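# Turn the sharpener crank just over one turn clockwise

## Task

Rotate the pencil sharpener's crank clockwise, as seen when facing the side where the crank sits, by slightly more than one complete revolution. The rotation must persist on its own: it does not count if the robot is what holds the crank at its final angle.

## Robot and tools

Robot: two six-joint arms, left_arm and right_arm, each ending in a two-finger gripper. The names are labels only; they do not match the left or right of any image. Joint ranges in rad: waist, shoulder, forearm roll, wrist pitch and wrist roll -6.283 to 6.283; elbow -2.792 to 2.792. The elbow never goes fully straight.

Frame: one shared scene frame, origin on the table top midway between the arms, +z up, +x out over the table, left_arm on the +y side. Positions are in metres, orientations are quaternions written w first (qw, qx, qy, qz). Gripper axes: the fingers point along the gripper's +z and close along its y. end_effector_position is the point between the pads when shut; closed fingertips stick out about 33 mm past it, fully open ones about 9 mm. Closing pushes the tips roughly 24 mm further out, so keep that clearance from surfaces. Reported hand positions can be somewhat off, especially with the arm far out.

The row (used by execute_actions and move): 20 numbers in one flat list covering both arms, even if only one moves. Numbers 1-10 are left_arm: x, y, z, qw, qx, qy, qz (an absolute target pose for that gripper in the scene frame), then gripper position, force_limit, speed. Numbers 11-20 are the same ten for right_arm. The three gripper numbers each run from -1 to 1. position: +1 fully open (140 mm), pads touch near -0.8, -1 closes until blocked. force_limit: about 14 N at -1, 60 N at 0, 107 N at +1 (parts up to 40 mm wide). speed: pad gap changes at about 30 mm/s at -1, 140 at 0, 250 at +1. To leave a gripper unchanged, repeat its last three numbers; a 0 is a real command. To keep an arm still, resend its last reported full pose each time; to hold an orientation, reuse the same quaternion rather than the drifting reported one.

execute_actions(actions): a list of actions; each action is a list of up to 15 rows, each row lasting one 1/30 s step, and a short action repeats its final row until 15 steps are done (0.5 s per action). An empty list just fetches state and images. Each step, the commanded pose is clipped to within 70 mm and 16 degrees of the measured one, so large jumps take several actions; position wins over orientation if both cannot be met. A target more than 0.6 m from the gripper's start position along any of its axes gets the action rejected for both arms; a malformed action, or a first action failing that check, rejects the whole call.

move(target, speed, stop_force, blocking): target is one 20-number row as above; each gripper travels in a straight line to its pose, all paths finishing together, over 0.5 to 10 s (cut off at 10 s). speed is path top speed in m/s, 0.002 to 0.5, default 0.25; rotation is capped at twice that in rad/s. Grippers rotate the short way. Paths ignore obstacles and the other arm, and hands can lag, drift or overshoot speed near full reach. stop_force (N, 20 to 80, one value for both arms, only after 0.2 s of scene time) ends an arm's path when push against its motion exceeds it for two steps; the hand then steps back two steps and holds. Use it only with slow speeds and no rotation in that arm; omit it when pulling away from something the gripper presses on. It is unavailable near stretched poses. blocking=false returns after 0.5 s while motion continues; not combinable with stop_force; check with wait(0), and other motion calls are refused until the move ends or you call stop.

wait(seconds): 0 to 10; arms hold their last command, a running move continues. stop(): brakes a running move (needs room); fingers keep going. zoom_image(camera, region): camera is cam_high, cam_low, cam_left_wrist or cam_right_wrist; region [x0, y0, x1, y1] in pixels, top-left origin, at most 504 by 504. Image sizes: cam_high and cam_low 896x504, wrist cameras 616x616. finished_scene(scene): pass the current scene number to end it; irreversible, and the goal must already hold.

Results: per-arm pose and velocities; Hand target lines (the pose the controller now drives toward); step readings with HELD marks where a row was held back; joint positions and torques; Flange force (approximate outside force, includes held weight, or no reading); gripper position_measured in counts (3 open, 230 pads meeting, not linear) and object_status: 0 moving, 1 blocked while opening, 2 blocked while closing (a grip), 3 reached target or pads met. To grip harder while status is 2, raise force_limit and nudge position (for example -1 to -0.98). A move adds a move: line with the ending per arm (done, off_target, moving, held, fault, contact) and limits (paced: pose clipped; held: some steps blocked, after which the arm may surge), plus distance to pose. pose unreachable means the clearance check altered or blocked that arm's command. MOTOR HOT warns of overheating before a braking stop.

Avoid: pressing a stiff arm past a contact (torque fault if a joint hits its load limit: waist/shoulder 309, elbow 145, wrist joints 40.9 N m; force fault at 144 N outside force), either of which freezes the arm 10 s; arms colliding; drops, slips, slams and hard shoves; leaving a crank held in place by the robot.

Each tool is called after "Call:" by a JSON object that holds its "name" and its "arguments", one argument or row to a line.

## Session

Call:
{"name": "execute_actions", "arguments": {
  "actions": []
}}

Scene clock: 0.00 s.
left_arm: end_effector_position=(+0.7195, +0.4039, +0.3205) position_measured=3 object_status=3 end_effector_quat_wxyz=(-0.000, +0.999, -0.033, -0.002) end_effector_velocity=(-0.001, +0.000, +0.000) end_effector_angular_velocity=(+0.001, +0.000, -0.001) | right_arm: end_effector_position=(+0.6882, -0.5702, +0.3219) position_measured=3 object_status=3 end_effector_quat_wxyz=(+0.072, +0.777, +0.437, -0.448) end_effector_velocity=(+0.000, +0.001, -0.000) end_effector_angular_velocity=(+0.002, -0.001, +0.000)
Joint positions: left_arm=[-0.053  0.165  1.605  0.     1.375  1.517] | right_arm=[-0.038  0.697  1.072 -0.616  2.104  0.44 ]
Joint velocities: left_arm=[ 0.    -0.001  0.     0.001  0.001  0.001] | right_arm=[ 0.    -0.    -0.     0.002 -0.001  0.   ]
Joint torques (N m, as the joint torque sensors report them, + toward a larger angle): no reading
Flange force (N, the push that the arm receives, along the gripper's own x y z axes): no reading
Hand target (left_arm): +0.720, +0.404, +0.321; -0.000, +0.999, -0.033, -0.002
Hand target (right_arm): +0.688, -0.570, +0.322; +0.072, +0.777, +0.437, -0.448
camera_calibration (this result's frames):
cam_right_wrist: T_world_to_cam=[[0.674465, -0.737868, -0.0254428, -0.880967], [-0.104683, -0.129687, 0.986014, -0.325245], [-0.730847, -0.662368, -0.164712, 0.362646], [0, 0, 0, 1]] pos_world=[0.825173, -0.452012, 0.358014]

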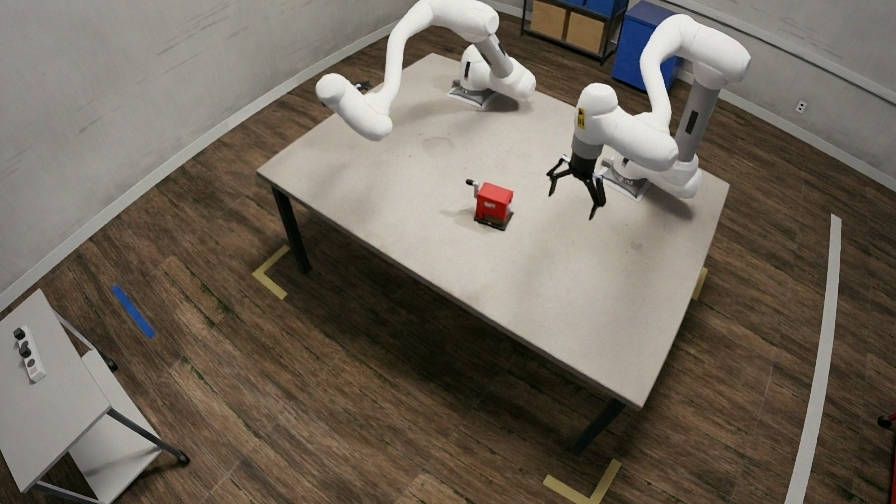

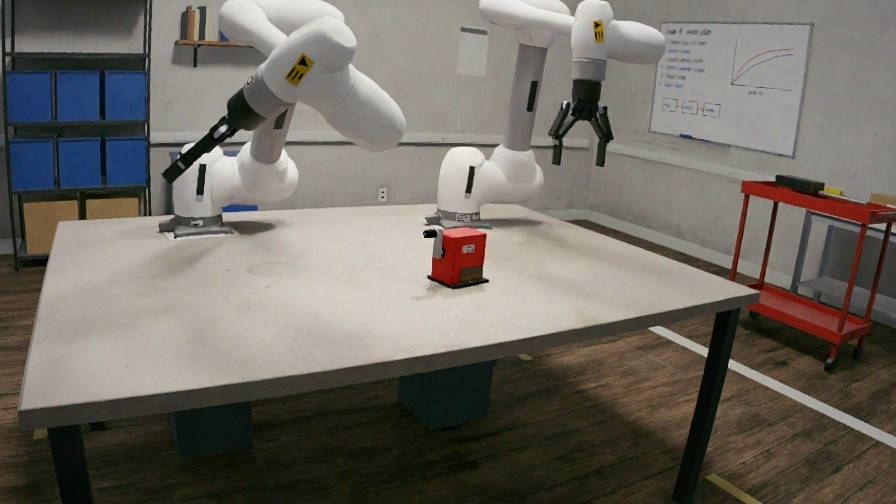

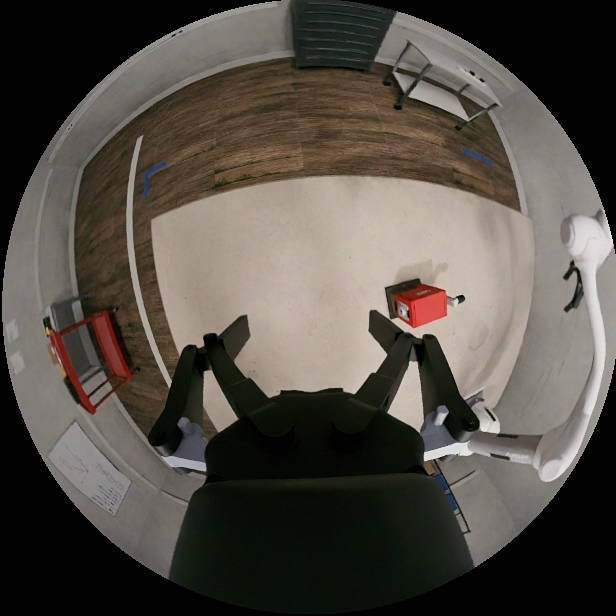

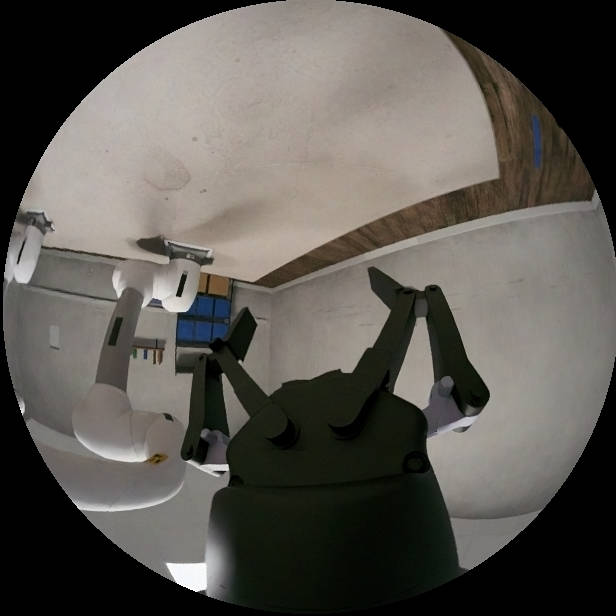

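Call:
{"name": "zoom_image", "arguments": {
  "camera": "cam_low",
  "region": [400, 210, 520, 300]
}}

Call:
{"name": "zoom_image", "arguments": {
  "camera": "cam_high",
  "region": [450, 165, 530, 240]
}}

Call:
{"name": "zoom_image", "arguments": {
  "camera": "cam_left_wrist",
  "region": [370, 260, 480, 345]
}}

Region (400, 210, 520, 300) of cam_low's 896x504 image, scaled by 4.200, with more detail than that image has; it fills the top 378 rows of this view, and the rest is white.

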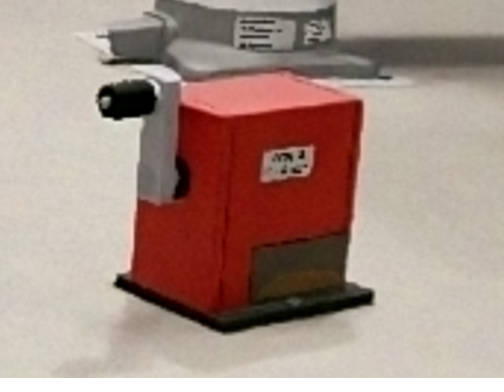

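Region (450, 165, 530, 240) of cam_high's 896x504 image, scaled by 6.300, with more detail than that image has; it fills the top 472 rows of this view, and the rest is white.

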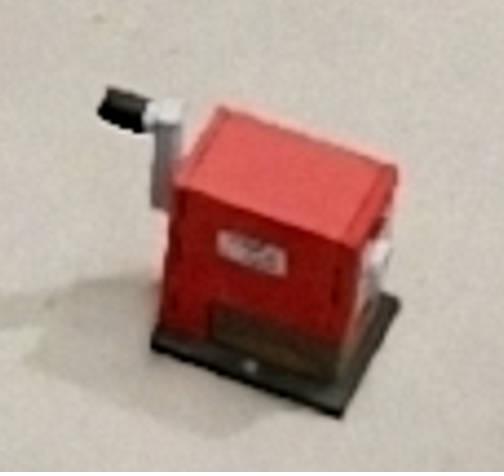

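Region (370, 260, 480, 345) of cam_left_wrist's 616x616 image, scaled by 4.582, with more detail than that image has; it fills the top 389 rows of this view, and the rest is white.

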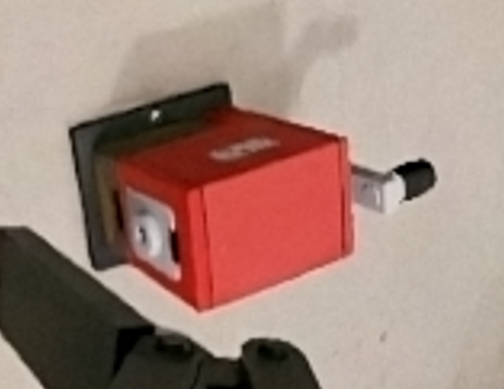

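Call:
{"name": "move", "arguments": {
  "target": [0.7195,0.4039,0.3205,0,0.9995,-0.033,-0.002,1,-1,0, 0.6616,-0.036,0.192,0.23369,-0.60019,-0.74118,-0.18924,-0.2,-0.6,0],
  "speed": 0.45
}}

Scene clock: 55.27 s.
left_arm: end_effector_position=(+0.7195, +0.4039, +0.3205) position_measured=3 object_status=3 end_effector_quat_wxyz=(+0.000, +0.999, -0.033, -0.002) end_effector_velocity=(-0.000, +0.000, +0.001) end_effector_angular_velocity=(-0.001, -0.002, +0.001) | right_arm: end_effector_position=(+0.6608, -0.0360, +0.1918) position_measured=154 object_status=3 end_effector_quat_wxyz=(-0.234, +0.601, +0.741, +0.189) end_effector_velocity=(-0.001, +0.000, -0.001) end_effector_angular_velocity=(+0.001, +0.001, +0.001)
Joint positions: left_arm=[-0.052  0.165  1.605 -0.     1.375  1.517] | right_arm=[ 0.199  0.462  1.56   0.668  1.186 -0.242]
Joint velocities: left_arm=[ 0.    -0.002 -0.    -0.    -0.    -0.   ] | right_arm=[-0.     0.     0.002  0.001  0.    -0.002]
Joint torques (N m, as the joint torque sensors report them, + toward a larger angle): left_arm=[ -1.09 -60.97 -40.2    3.69  -0.35  -0.33] | right_arm=[ -3.4  -87.82 -39.64   4.21   0.45   0.7 ]
Flange force (N, the push that the arm receives, along the gripper's own x y z axes): left_arm=[5.4 -2.4 -1.2] | right_arm=[0.8 1.6 5.5]
Hand target (left_arm): +0.719, +0.404, +0.321; +0.000, +0.999, -0.033, -0.002
Hand target (right_arm): +0.661, -0.036, +0.192; -0.234, +0.601, +0.741, +0.189
Off the commanded pose (left_arm): 0.000 m, 0 deg.
Off the commanded pose (right_arm): 0.001 m, 0 deg.
move: done
camera_calibration (this result's frames):
cam_left_wrist: T_world_to_cam=[[-0.107309, -0.993321, 0.0424014, 0.461487], [-0.960199, 0.114604, 0.254724, 0.578756], [-0.257882, -0.0133797, -0.966084, 0.690531], [0, 0, 0, 1]] pos_world=[0.783318, 0.401317, 0.50012]
cam_right_wrist: T_world_to_cam=[[0.989458, -0.0568005, -0.133217, -0.634524], [-0.0729978, -0.990082, -0.120038, 0.029697], [-0.125077, 0.128497, -0.983791, 0.460286], [0, 0, 0, 1]] pos_world=[0.687574, -0.0657842, 0.371861]

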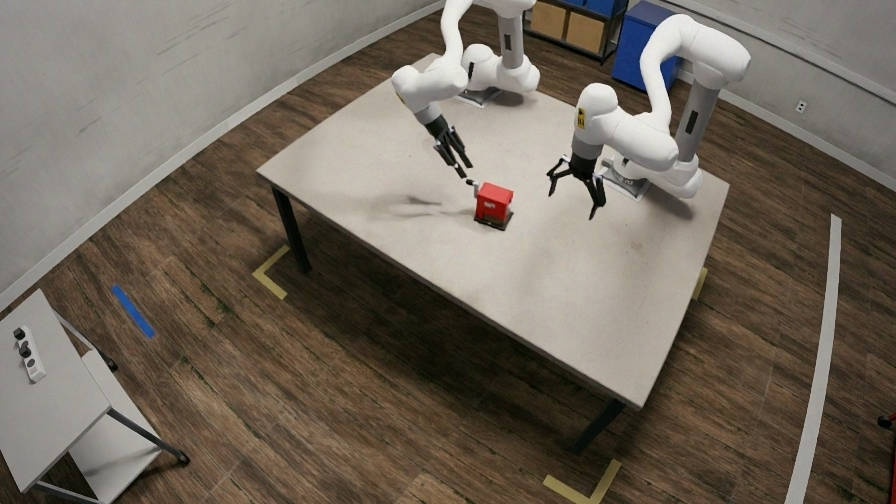

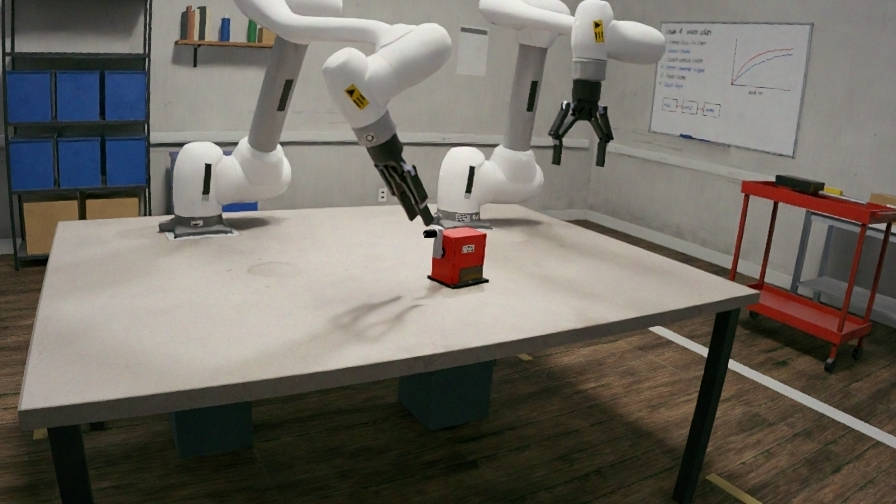

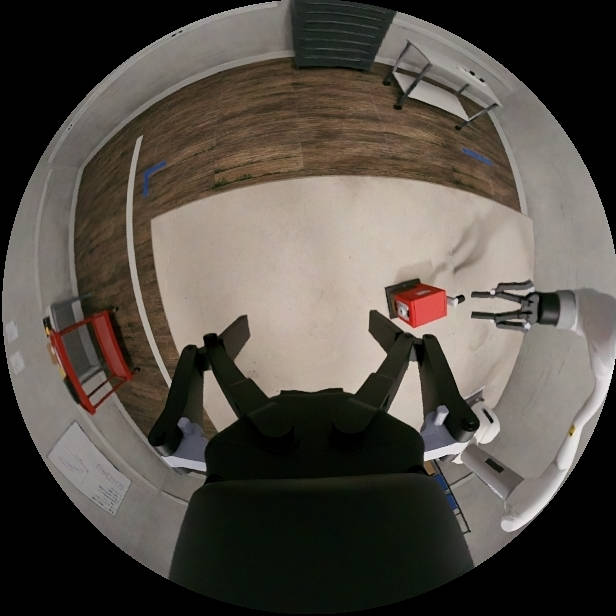

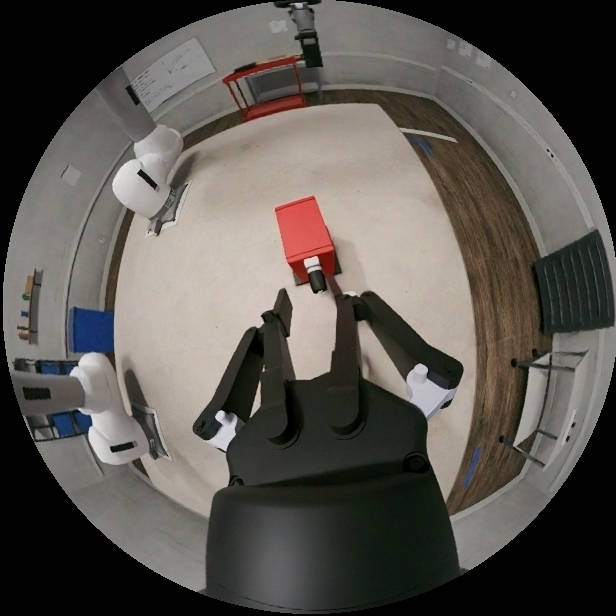

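Call:
{"name": "zoom_image", "arguments": {
  "camera": "cam_right_wrist",
  "region": [250, 185, 380, 335]
}}

Call:
{"name": "zoom_image", "arguments": {
  "camera": "cam_low",
  "region": [370, 160, 510, 295]
}}

Call:
{"name": "zoom_image", "arguments": {
  "camera": "cam_left_wrist",
  "region": [420, 265, 530, 345]
}}

Region (250, 185, 380, 335) of cam_right_wrist's 616x616 image, scaled by 3.360, with more detail than that image has; it fills the left 437 columns of this view, and the rest is white.

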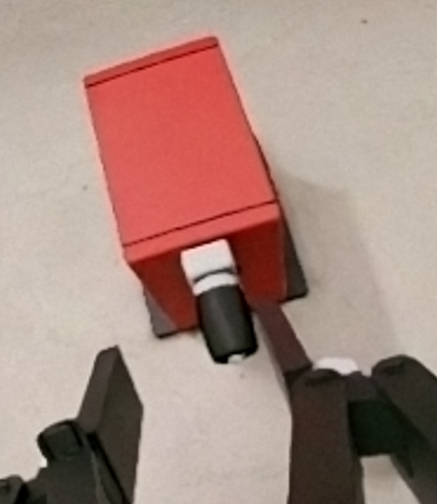

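Region (370, 160, 510, 295) of cam_low's 896x504 image, scaled by 3.600, with more detail than that image has; it fills the top 486 rows of this view, and the rest is white.

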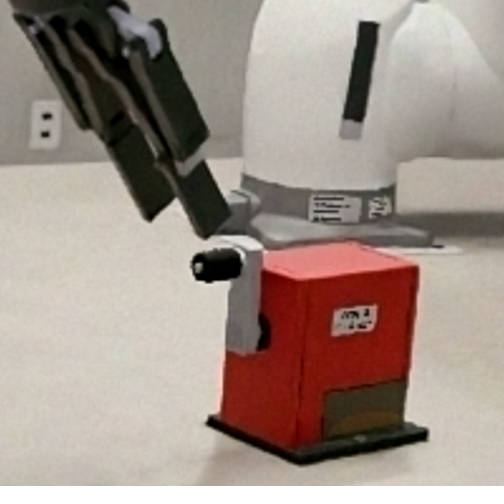

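Region (420, 265, 530, 345) of cam_left_wrist's 616x616 image, scaled by 4.582, with more detail than that image has; it fills the top 367 rows of this view, and the rest is white.

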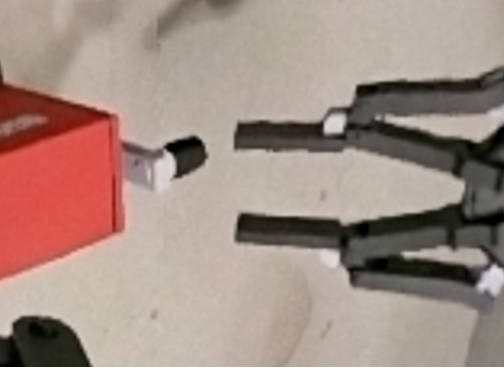

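Call:
{"name": "execute_actions", "arguments": {
  "actions": [
    [
[0.7195,0.4039,0.3205,0,0.9995,-0.033,-0.002,1,-1,0, 0.66113,-0.03574,0.19139,0.23369,-0.60019,-0.74118,-0.18924,-0.2,-0.6,0],
[0.7195,0.4039,0.3205,0,0.9995,-0.033,-0.002,1,-1,0, 0.66208,-0.03499,0.19019,0.23369,-0.60019,-0.74118,-0.18924,-0.2,-0.6,0],
[0.7195,0.4039,0.3205,0,0.9995,-0.033,-0.002,1,-1,0, 0.66353,-0.03380,0.18824,0.23369,-0.60019,-0.74118,-0.18924,-0.2,-0.6,0],
[0.7195,0.4039,0.3205,0,0.9995,-0.033,-0.002,1,-1,0, 0.66528,-0.03224,0.18563,0.23369,-0.60019,-0.74118,-0.18924,-0.2,-0.6,0],
[0.7195,0.4039,0.3205,0,0.9995,-0.033,-0.002,1,-1,0, 0.66711,-0.03042,0.18248,0.23369,-0.60019,-0.74118,-0.18924,-0.2,-0.6,0],
[0.7195,0.4039,0.3205,0,0.9995,-0.033,-0.002,1,-1,0, 0.66878,-0.02844,0.17891,0.23369,-0.60019,-0.74118,-0.18924,-0.2,-0.6,0],
[0.7195,0.4039,0.3205,0,0.9995,-0.033,-0.002,1,-1,0, 0.67005,-0.02644,0.17510,0.23369,-0.60019,-0.74118,-0.18924,-0.2,-0.6,0],
[0.7195,0.4039,0.3205,0,0.9995,-0.033,-0.002,1,-1,0, 0.67075,-0.02451,0.17120,0.23369,-0.60019,-0.74118,-0.18924,-0.4,-0.6,-0.5],
[0.7195,0.4039,0.3205,0,0.9995,-0.033,-0.002,1,-1,0, 0.67077,-0.02277,0.16739,0.23369,-0.60019,-0.74118,-0.18924,-0.4,-0.6,-0.5],
[0.7195,0.4039,0.3205,0,0.9995,-0.033,-0.002,1,-1,0, 0.67044,-0.02122,0.16383,0.23369,-0.60019,-0.74118,-0.18924,-0.4,-0.6,-0.5],
[0.7195,0.4039,0.3205,0,0.9995,-0.033,-0.002,1,-1,0, 0.67015,-0.01985,0.16067,0.23369,-0.60019,-0.74118,-0.18924,-0.4,-0.6,-0.5],
[0.7195,0.4039,0.3205,0,0.9995,-0.033,-0.002,1,-1,0, 0.66991,-0.01871,0.15806,0.23369,-0.60019,-0.74118,-0.18924,-0.4,-0.6,-0.5],
[0.7195,0.4039,0.3205,0,0.9995,-0.033,-0.002,1,-1,0, 0.66973,-0.01787,0.15611,0.23369,-0.60019,-0.74118,-0.18924,-0.4,-0.6,-0.5],
[0.7195,0.4039,0.3205,0,0.9995,-0.033,-0.002,1,-1,0, 0.66961,-0.01734,0.15491,0.23369,-0.60019,-0.74118,-0.18924,-0.4,-0.6,-0.5],
[0.7195,0.4039,0.3205,0,0.9995,-0.033,-0.002,1,-1,0, 0.66958,-0.01716,0.15450,0.23369,-0.60019,-0.74118,-0.18924,-0.4,-0.6,-0.5]
]
  ]
}}

Scene clock: 131.53 s.
left_arm: end_effector_position=(+0.7195, +0.4039, +0.3205) position_measured=3 object_status=3 end_effector_quat_wxyz=(+0.000, +0.999, -0.033, -0.002) end_effector_velocity=(+0.000, -0.000, -0.001) end_effector_angular_velocity=(-0.001, -0.000, -0.000) | right_arm: end_effector_position=(+0.6697, -0.0177, +0.1557) position_measured=179 object_status=0 end_effector_quat_wxyz=(-0.234, +0.600, +0.741, +0.189) end_effector_velocity=(-0.003, +0.015, -0.034) end_effector_angular_velocity=(+0.002, +0.002, -0.001)
Joint positions: left_arm=[-0.052  0.165  1.605 -0.     1.375  1.517] | right_arm=[ 0.219  0.508  1.558  0.682  1.139 -0.259]
Joint velocities: left_arm=[-0.     0.001  0.    -0.001 -0.001  0.   ] | right_arm=[ 0.018  0.029  0.024  0.021 -0.051 -0.022]
Joint torques (N m, as the joint torque sensors report them, + toward a larger angle): left_arm=[ -0.83 -62.11 -40.55   3.65  -0.69  -0.44] | right_arm=[ -6.44 -96.25 -41.12   4.98   0.61   0.94]
Flange force (N, the push that the arm receives, along the gripper's own x y z axes): left_arm=[7.7 -2.0 -0.1] | right_arm=[2.3 0.4 5.0]
Hand target (left_arm): +0.720, +0.404, +0.321; +0.000, +0.999, -0.033, -0.002
Hand target (right_arm): +0.670, -0.017, +0.155; -0.234, +0.600, +0.741, +0.189
Off the commanded pose (left_arm): 0.000 m, 0 deg.
Off the commanded pose (right_arm): 0.001 m, 0 deg.
Step readings (end_effector_position):
0: left_arm (+0.7195, +0.4039, +0.3205) | right_arm (+0.6607, -0.0360, +0.1917)
1: left_arm (+0.7195, +0.4039, +0.3205) | right_arm (+0.6607, -0.0360, +0.1917)
2: left_arm (+0.7195, +0.4039, +0.3205) | right_arm (+0.6609, -0.0358, +0.1913)
4: left_arm (+0.7195, +0.4039, +0.3205) | right_arm (+0.6627, -0.0345, +0.1890)
8: left_arm (+0.7195, +0.4039, +0.3205) | right_arm (+0.6689, -0.0280, +0.1776)
15: end_effector_position above
camera_calibration (this result's frames):
cam_left_wrist: T_world_to_cam=[[-0.107308, -0.993321, 0.0424018, 0.461487], [-0.960199, 0.114604, 0.254724, 0.578756], [-0.257883, -0.0133801, -0.966084, 0.690532], [0, 0, 0, 1]] pos_world=[0.783319, 0.401317, 0.50012]
cam_right_wrist: T_world_to_cam=[[0.989671, -0.0552474, -0.132284, -0.647349], [-0.0712524, -0.990276, -0.119488, 0.0428685], [-0.124396, 0.127679, -0.983984, 0.423139], [0, 0, 0, 1]] pos_world=[0.696354, -0.0473387, 0.33585]

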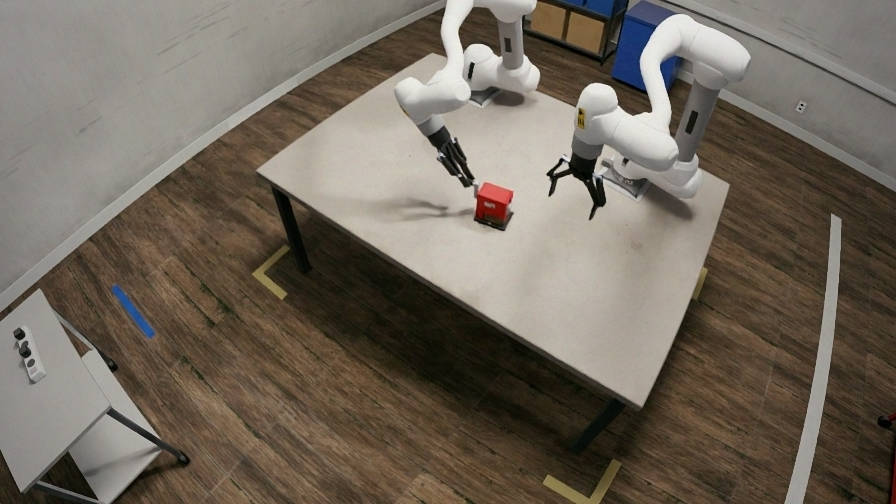

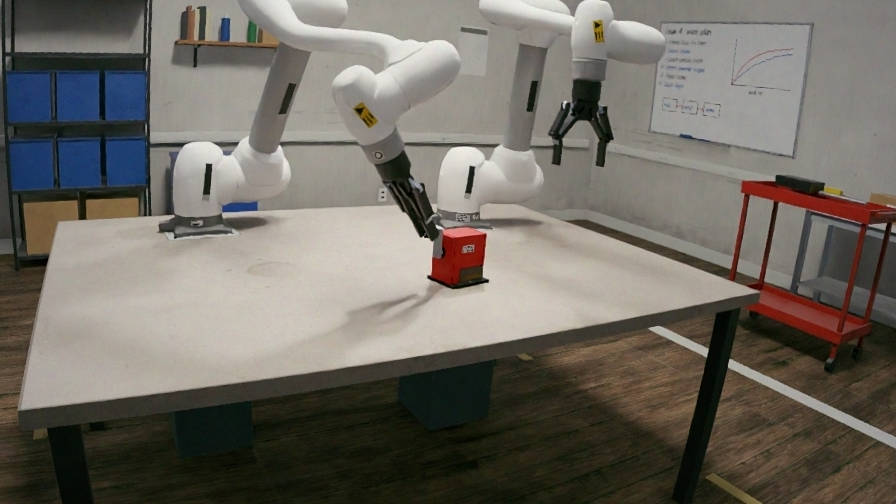

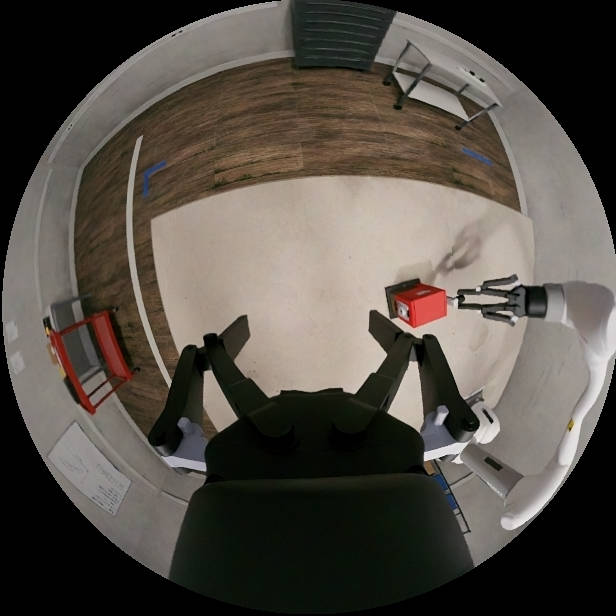

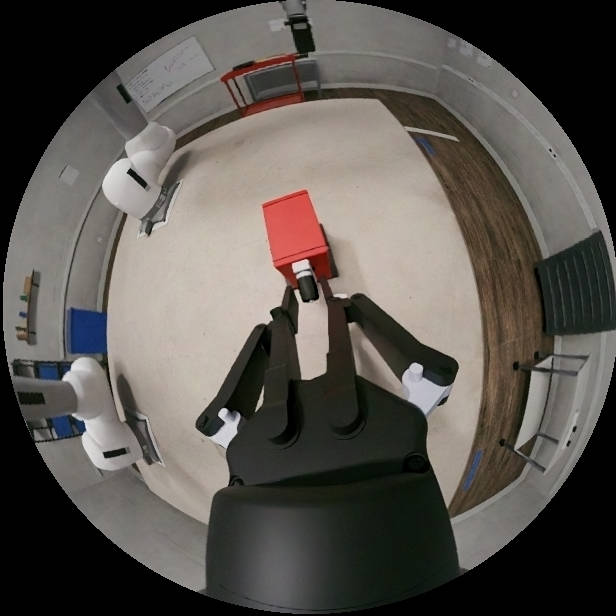

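Call:
{"name": "wait", "arguments": {
  "seconds": 0
}}

Call:
{"name": "zoom_image", "arguments": {
  "camera": "cam_right_wrist",
  "region": [260, 235, 360, 335]
}}

Call:
{"name": "zoom_image", "arguments": {
  "camera": "cam_low",
  "region": [395, 190, 495, 295]
}}

Call:
{"name": "zoom_image", "arguments": {
  "camera": "cam_left_wrist",
  "region": [430, 275, 500, 330]
}}

Scene clock: 134.50 s.
left_arm: end_effector_position=(+0.7195, +0.4039, +0.3205) position_measured=3 object_status=3 end_effector_quat_wxyz=(+0.000, +0.999, -0.033, -0.002) end_effector_velocity=(-0.000, -0.000, +0.001) end_effector_angular_velocity=(-0.000, +0.000, -0.002) | right_arm: end_effector_position=(+0.6695, -0.0171, +0.1545) position_measured=179 object_status=3 end_effector_quat_wxyz=(-0.234, +0.600, +0.741, +0.189) end_effector_velocity=(-0.000, +0.000, +0.000) end_effector_angular_velocity=(+0.001, -0.000, +0.002)
Joint positions: left_arm=[-0.052  0.165  1.605 -0.     1.375  1.517] | right_arm=[ 0.219  0.509  1.559  0.683  1.138 -0.259]
Joint velocities: left_arm=[-0.    -0.001 -0.    -0.     0.001  0.001] | right_arm=[ 0.     0.    -0.001  0.001  0.001 -0.002]
Joint torques (N m, as the joint torque sensors report them, + toward a larger angle): left_arm=[ -0.26 -62.12 -41.27   3.49  -0.14  -0.44] | right_arm=[ -3.81 -94.43 -38.65   4.13   0.6    0.78]
Flange force (N, the push that the arm receives, along the gripper's own x y z axes): left_arm=[5.7 -0.9 1.5] | right_arm=[0.4 6.0 8.0]
Hand target (left_arm): +0.720, +0.404, +0.321; +0.000, +0.999, -0.033, -0.002
Hand target (right_arm): +0.670, -0.017, +0.155; -0.234, +0.600, +0.741, +0.189
Off the commanded pose (left_arm): 0.000 m, 0 deg.
Off the commanded pose (right_arm): 0.000 m, 0 deg.
camera_calibration (this result's frames):
cam_left_wrist: T_world_to_cam=[[-0.107309, -0.993321, 0.0424017, 0.461487], [-0.960199, 0.114604, 0.254724, 0.578756], [-0.257883, -0.01338, -0.966084, 0.690531], [0, 0, 0, 1]] pos_world=[0.783319, 0.401317, 0.50012]
cam_right_wrist: T_world_to_cam=[[0.989668, -0.0553042, -0.132286, -0.647372], [-0.0713174, -0.990263, -0.11955, 0.0432869], [-0.124386, 0.127749, -0.983976, 0.421882], [0, 0, 0, 1]] pos_world=[0.696246, -0.0468322, 0.334659]

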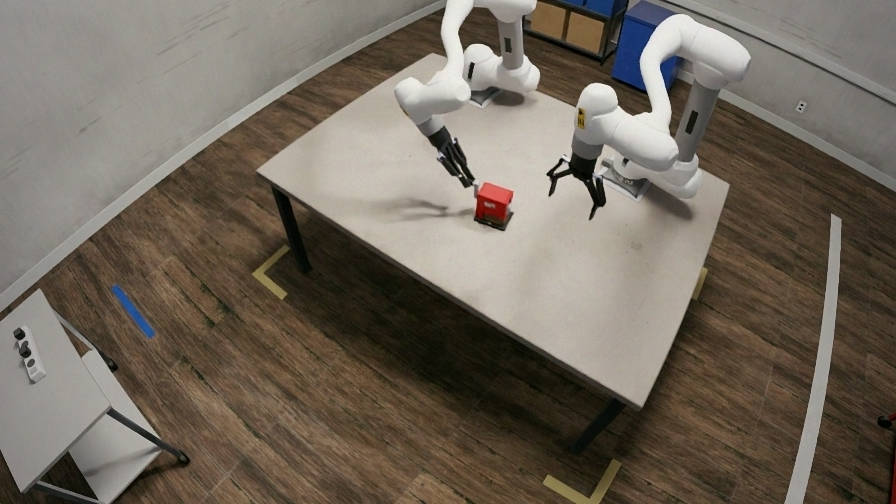

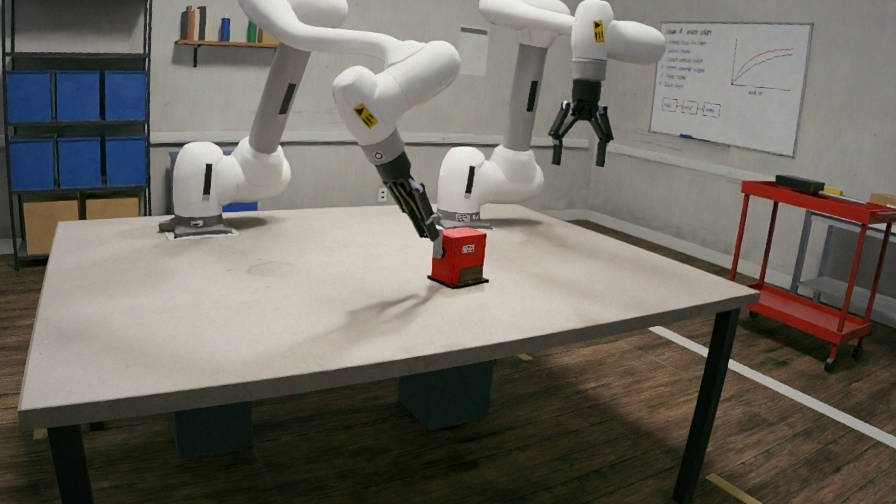

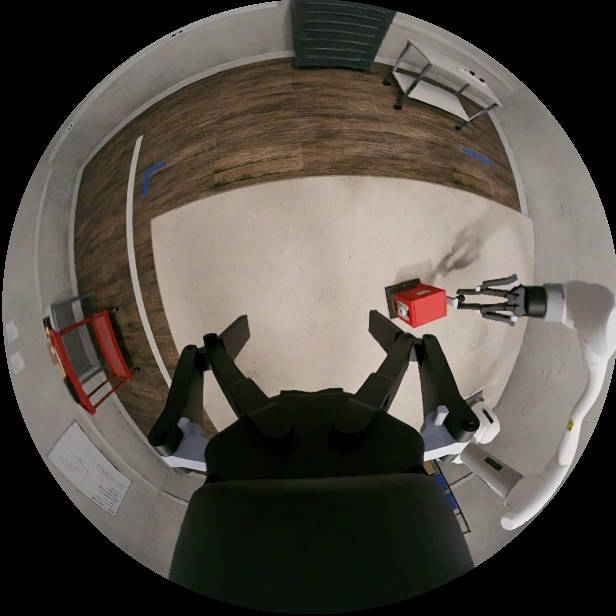

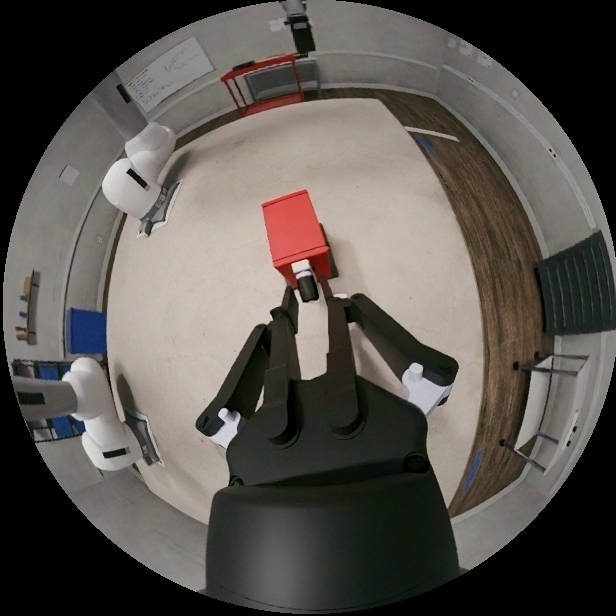

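Region (260, 235, 360, 335) of cam_right_wrist's 616x616 image, scaled by 5.040, with more detail than that image has.

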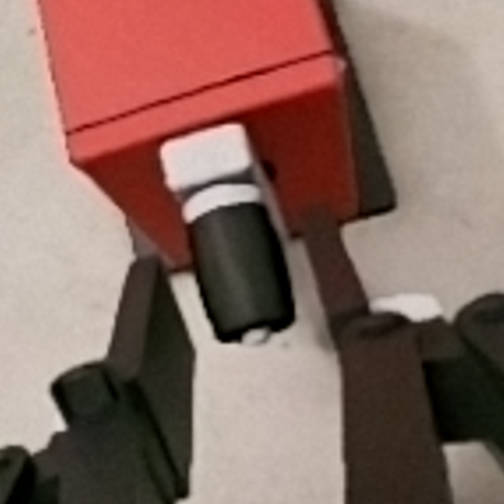

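Region (395, 190, 495, 295) of cam_low's 896x504 image, scaled by 4.800, with more detail than that image has; it fills the left 480 columns of this view, and the rest is white.

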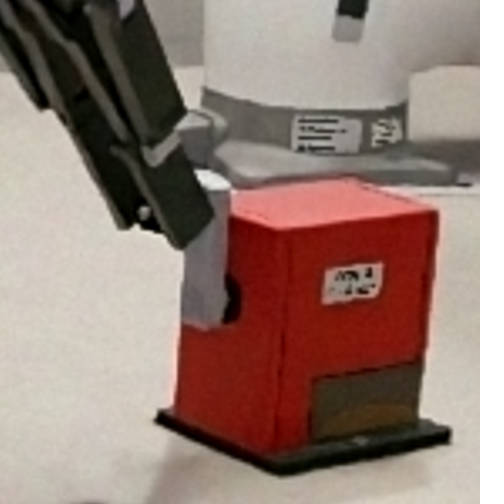

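Region (430, 275, 500, 330) of cam_left_wrist's 616x616 image, scaled by 7.200, with more detail than that image has; it fills the top 396 rows of this view, and the rest is white.

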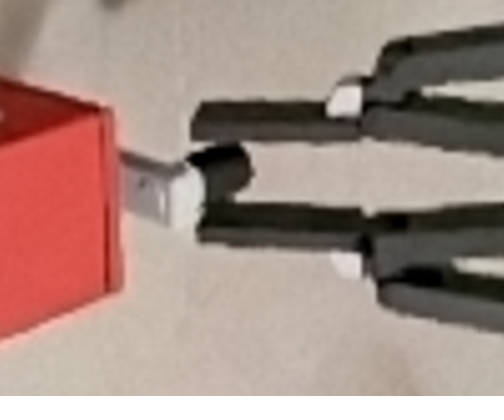

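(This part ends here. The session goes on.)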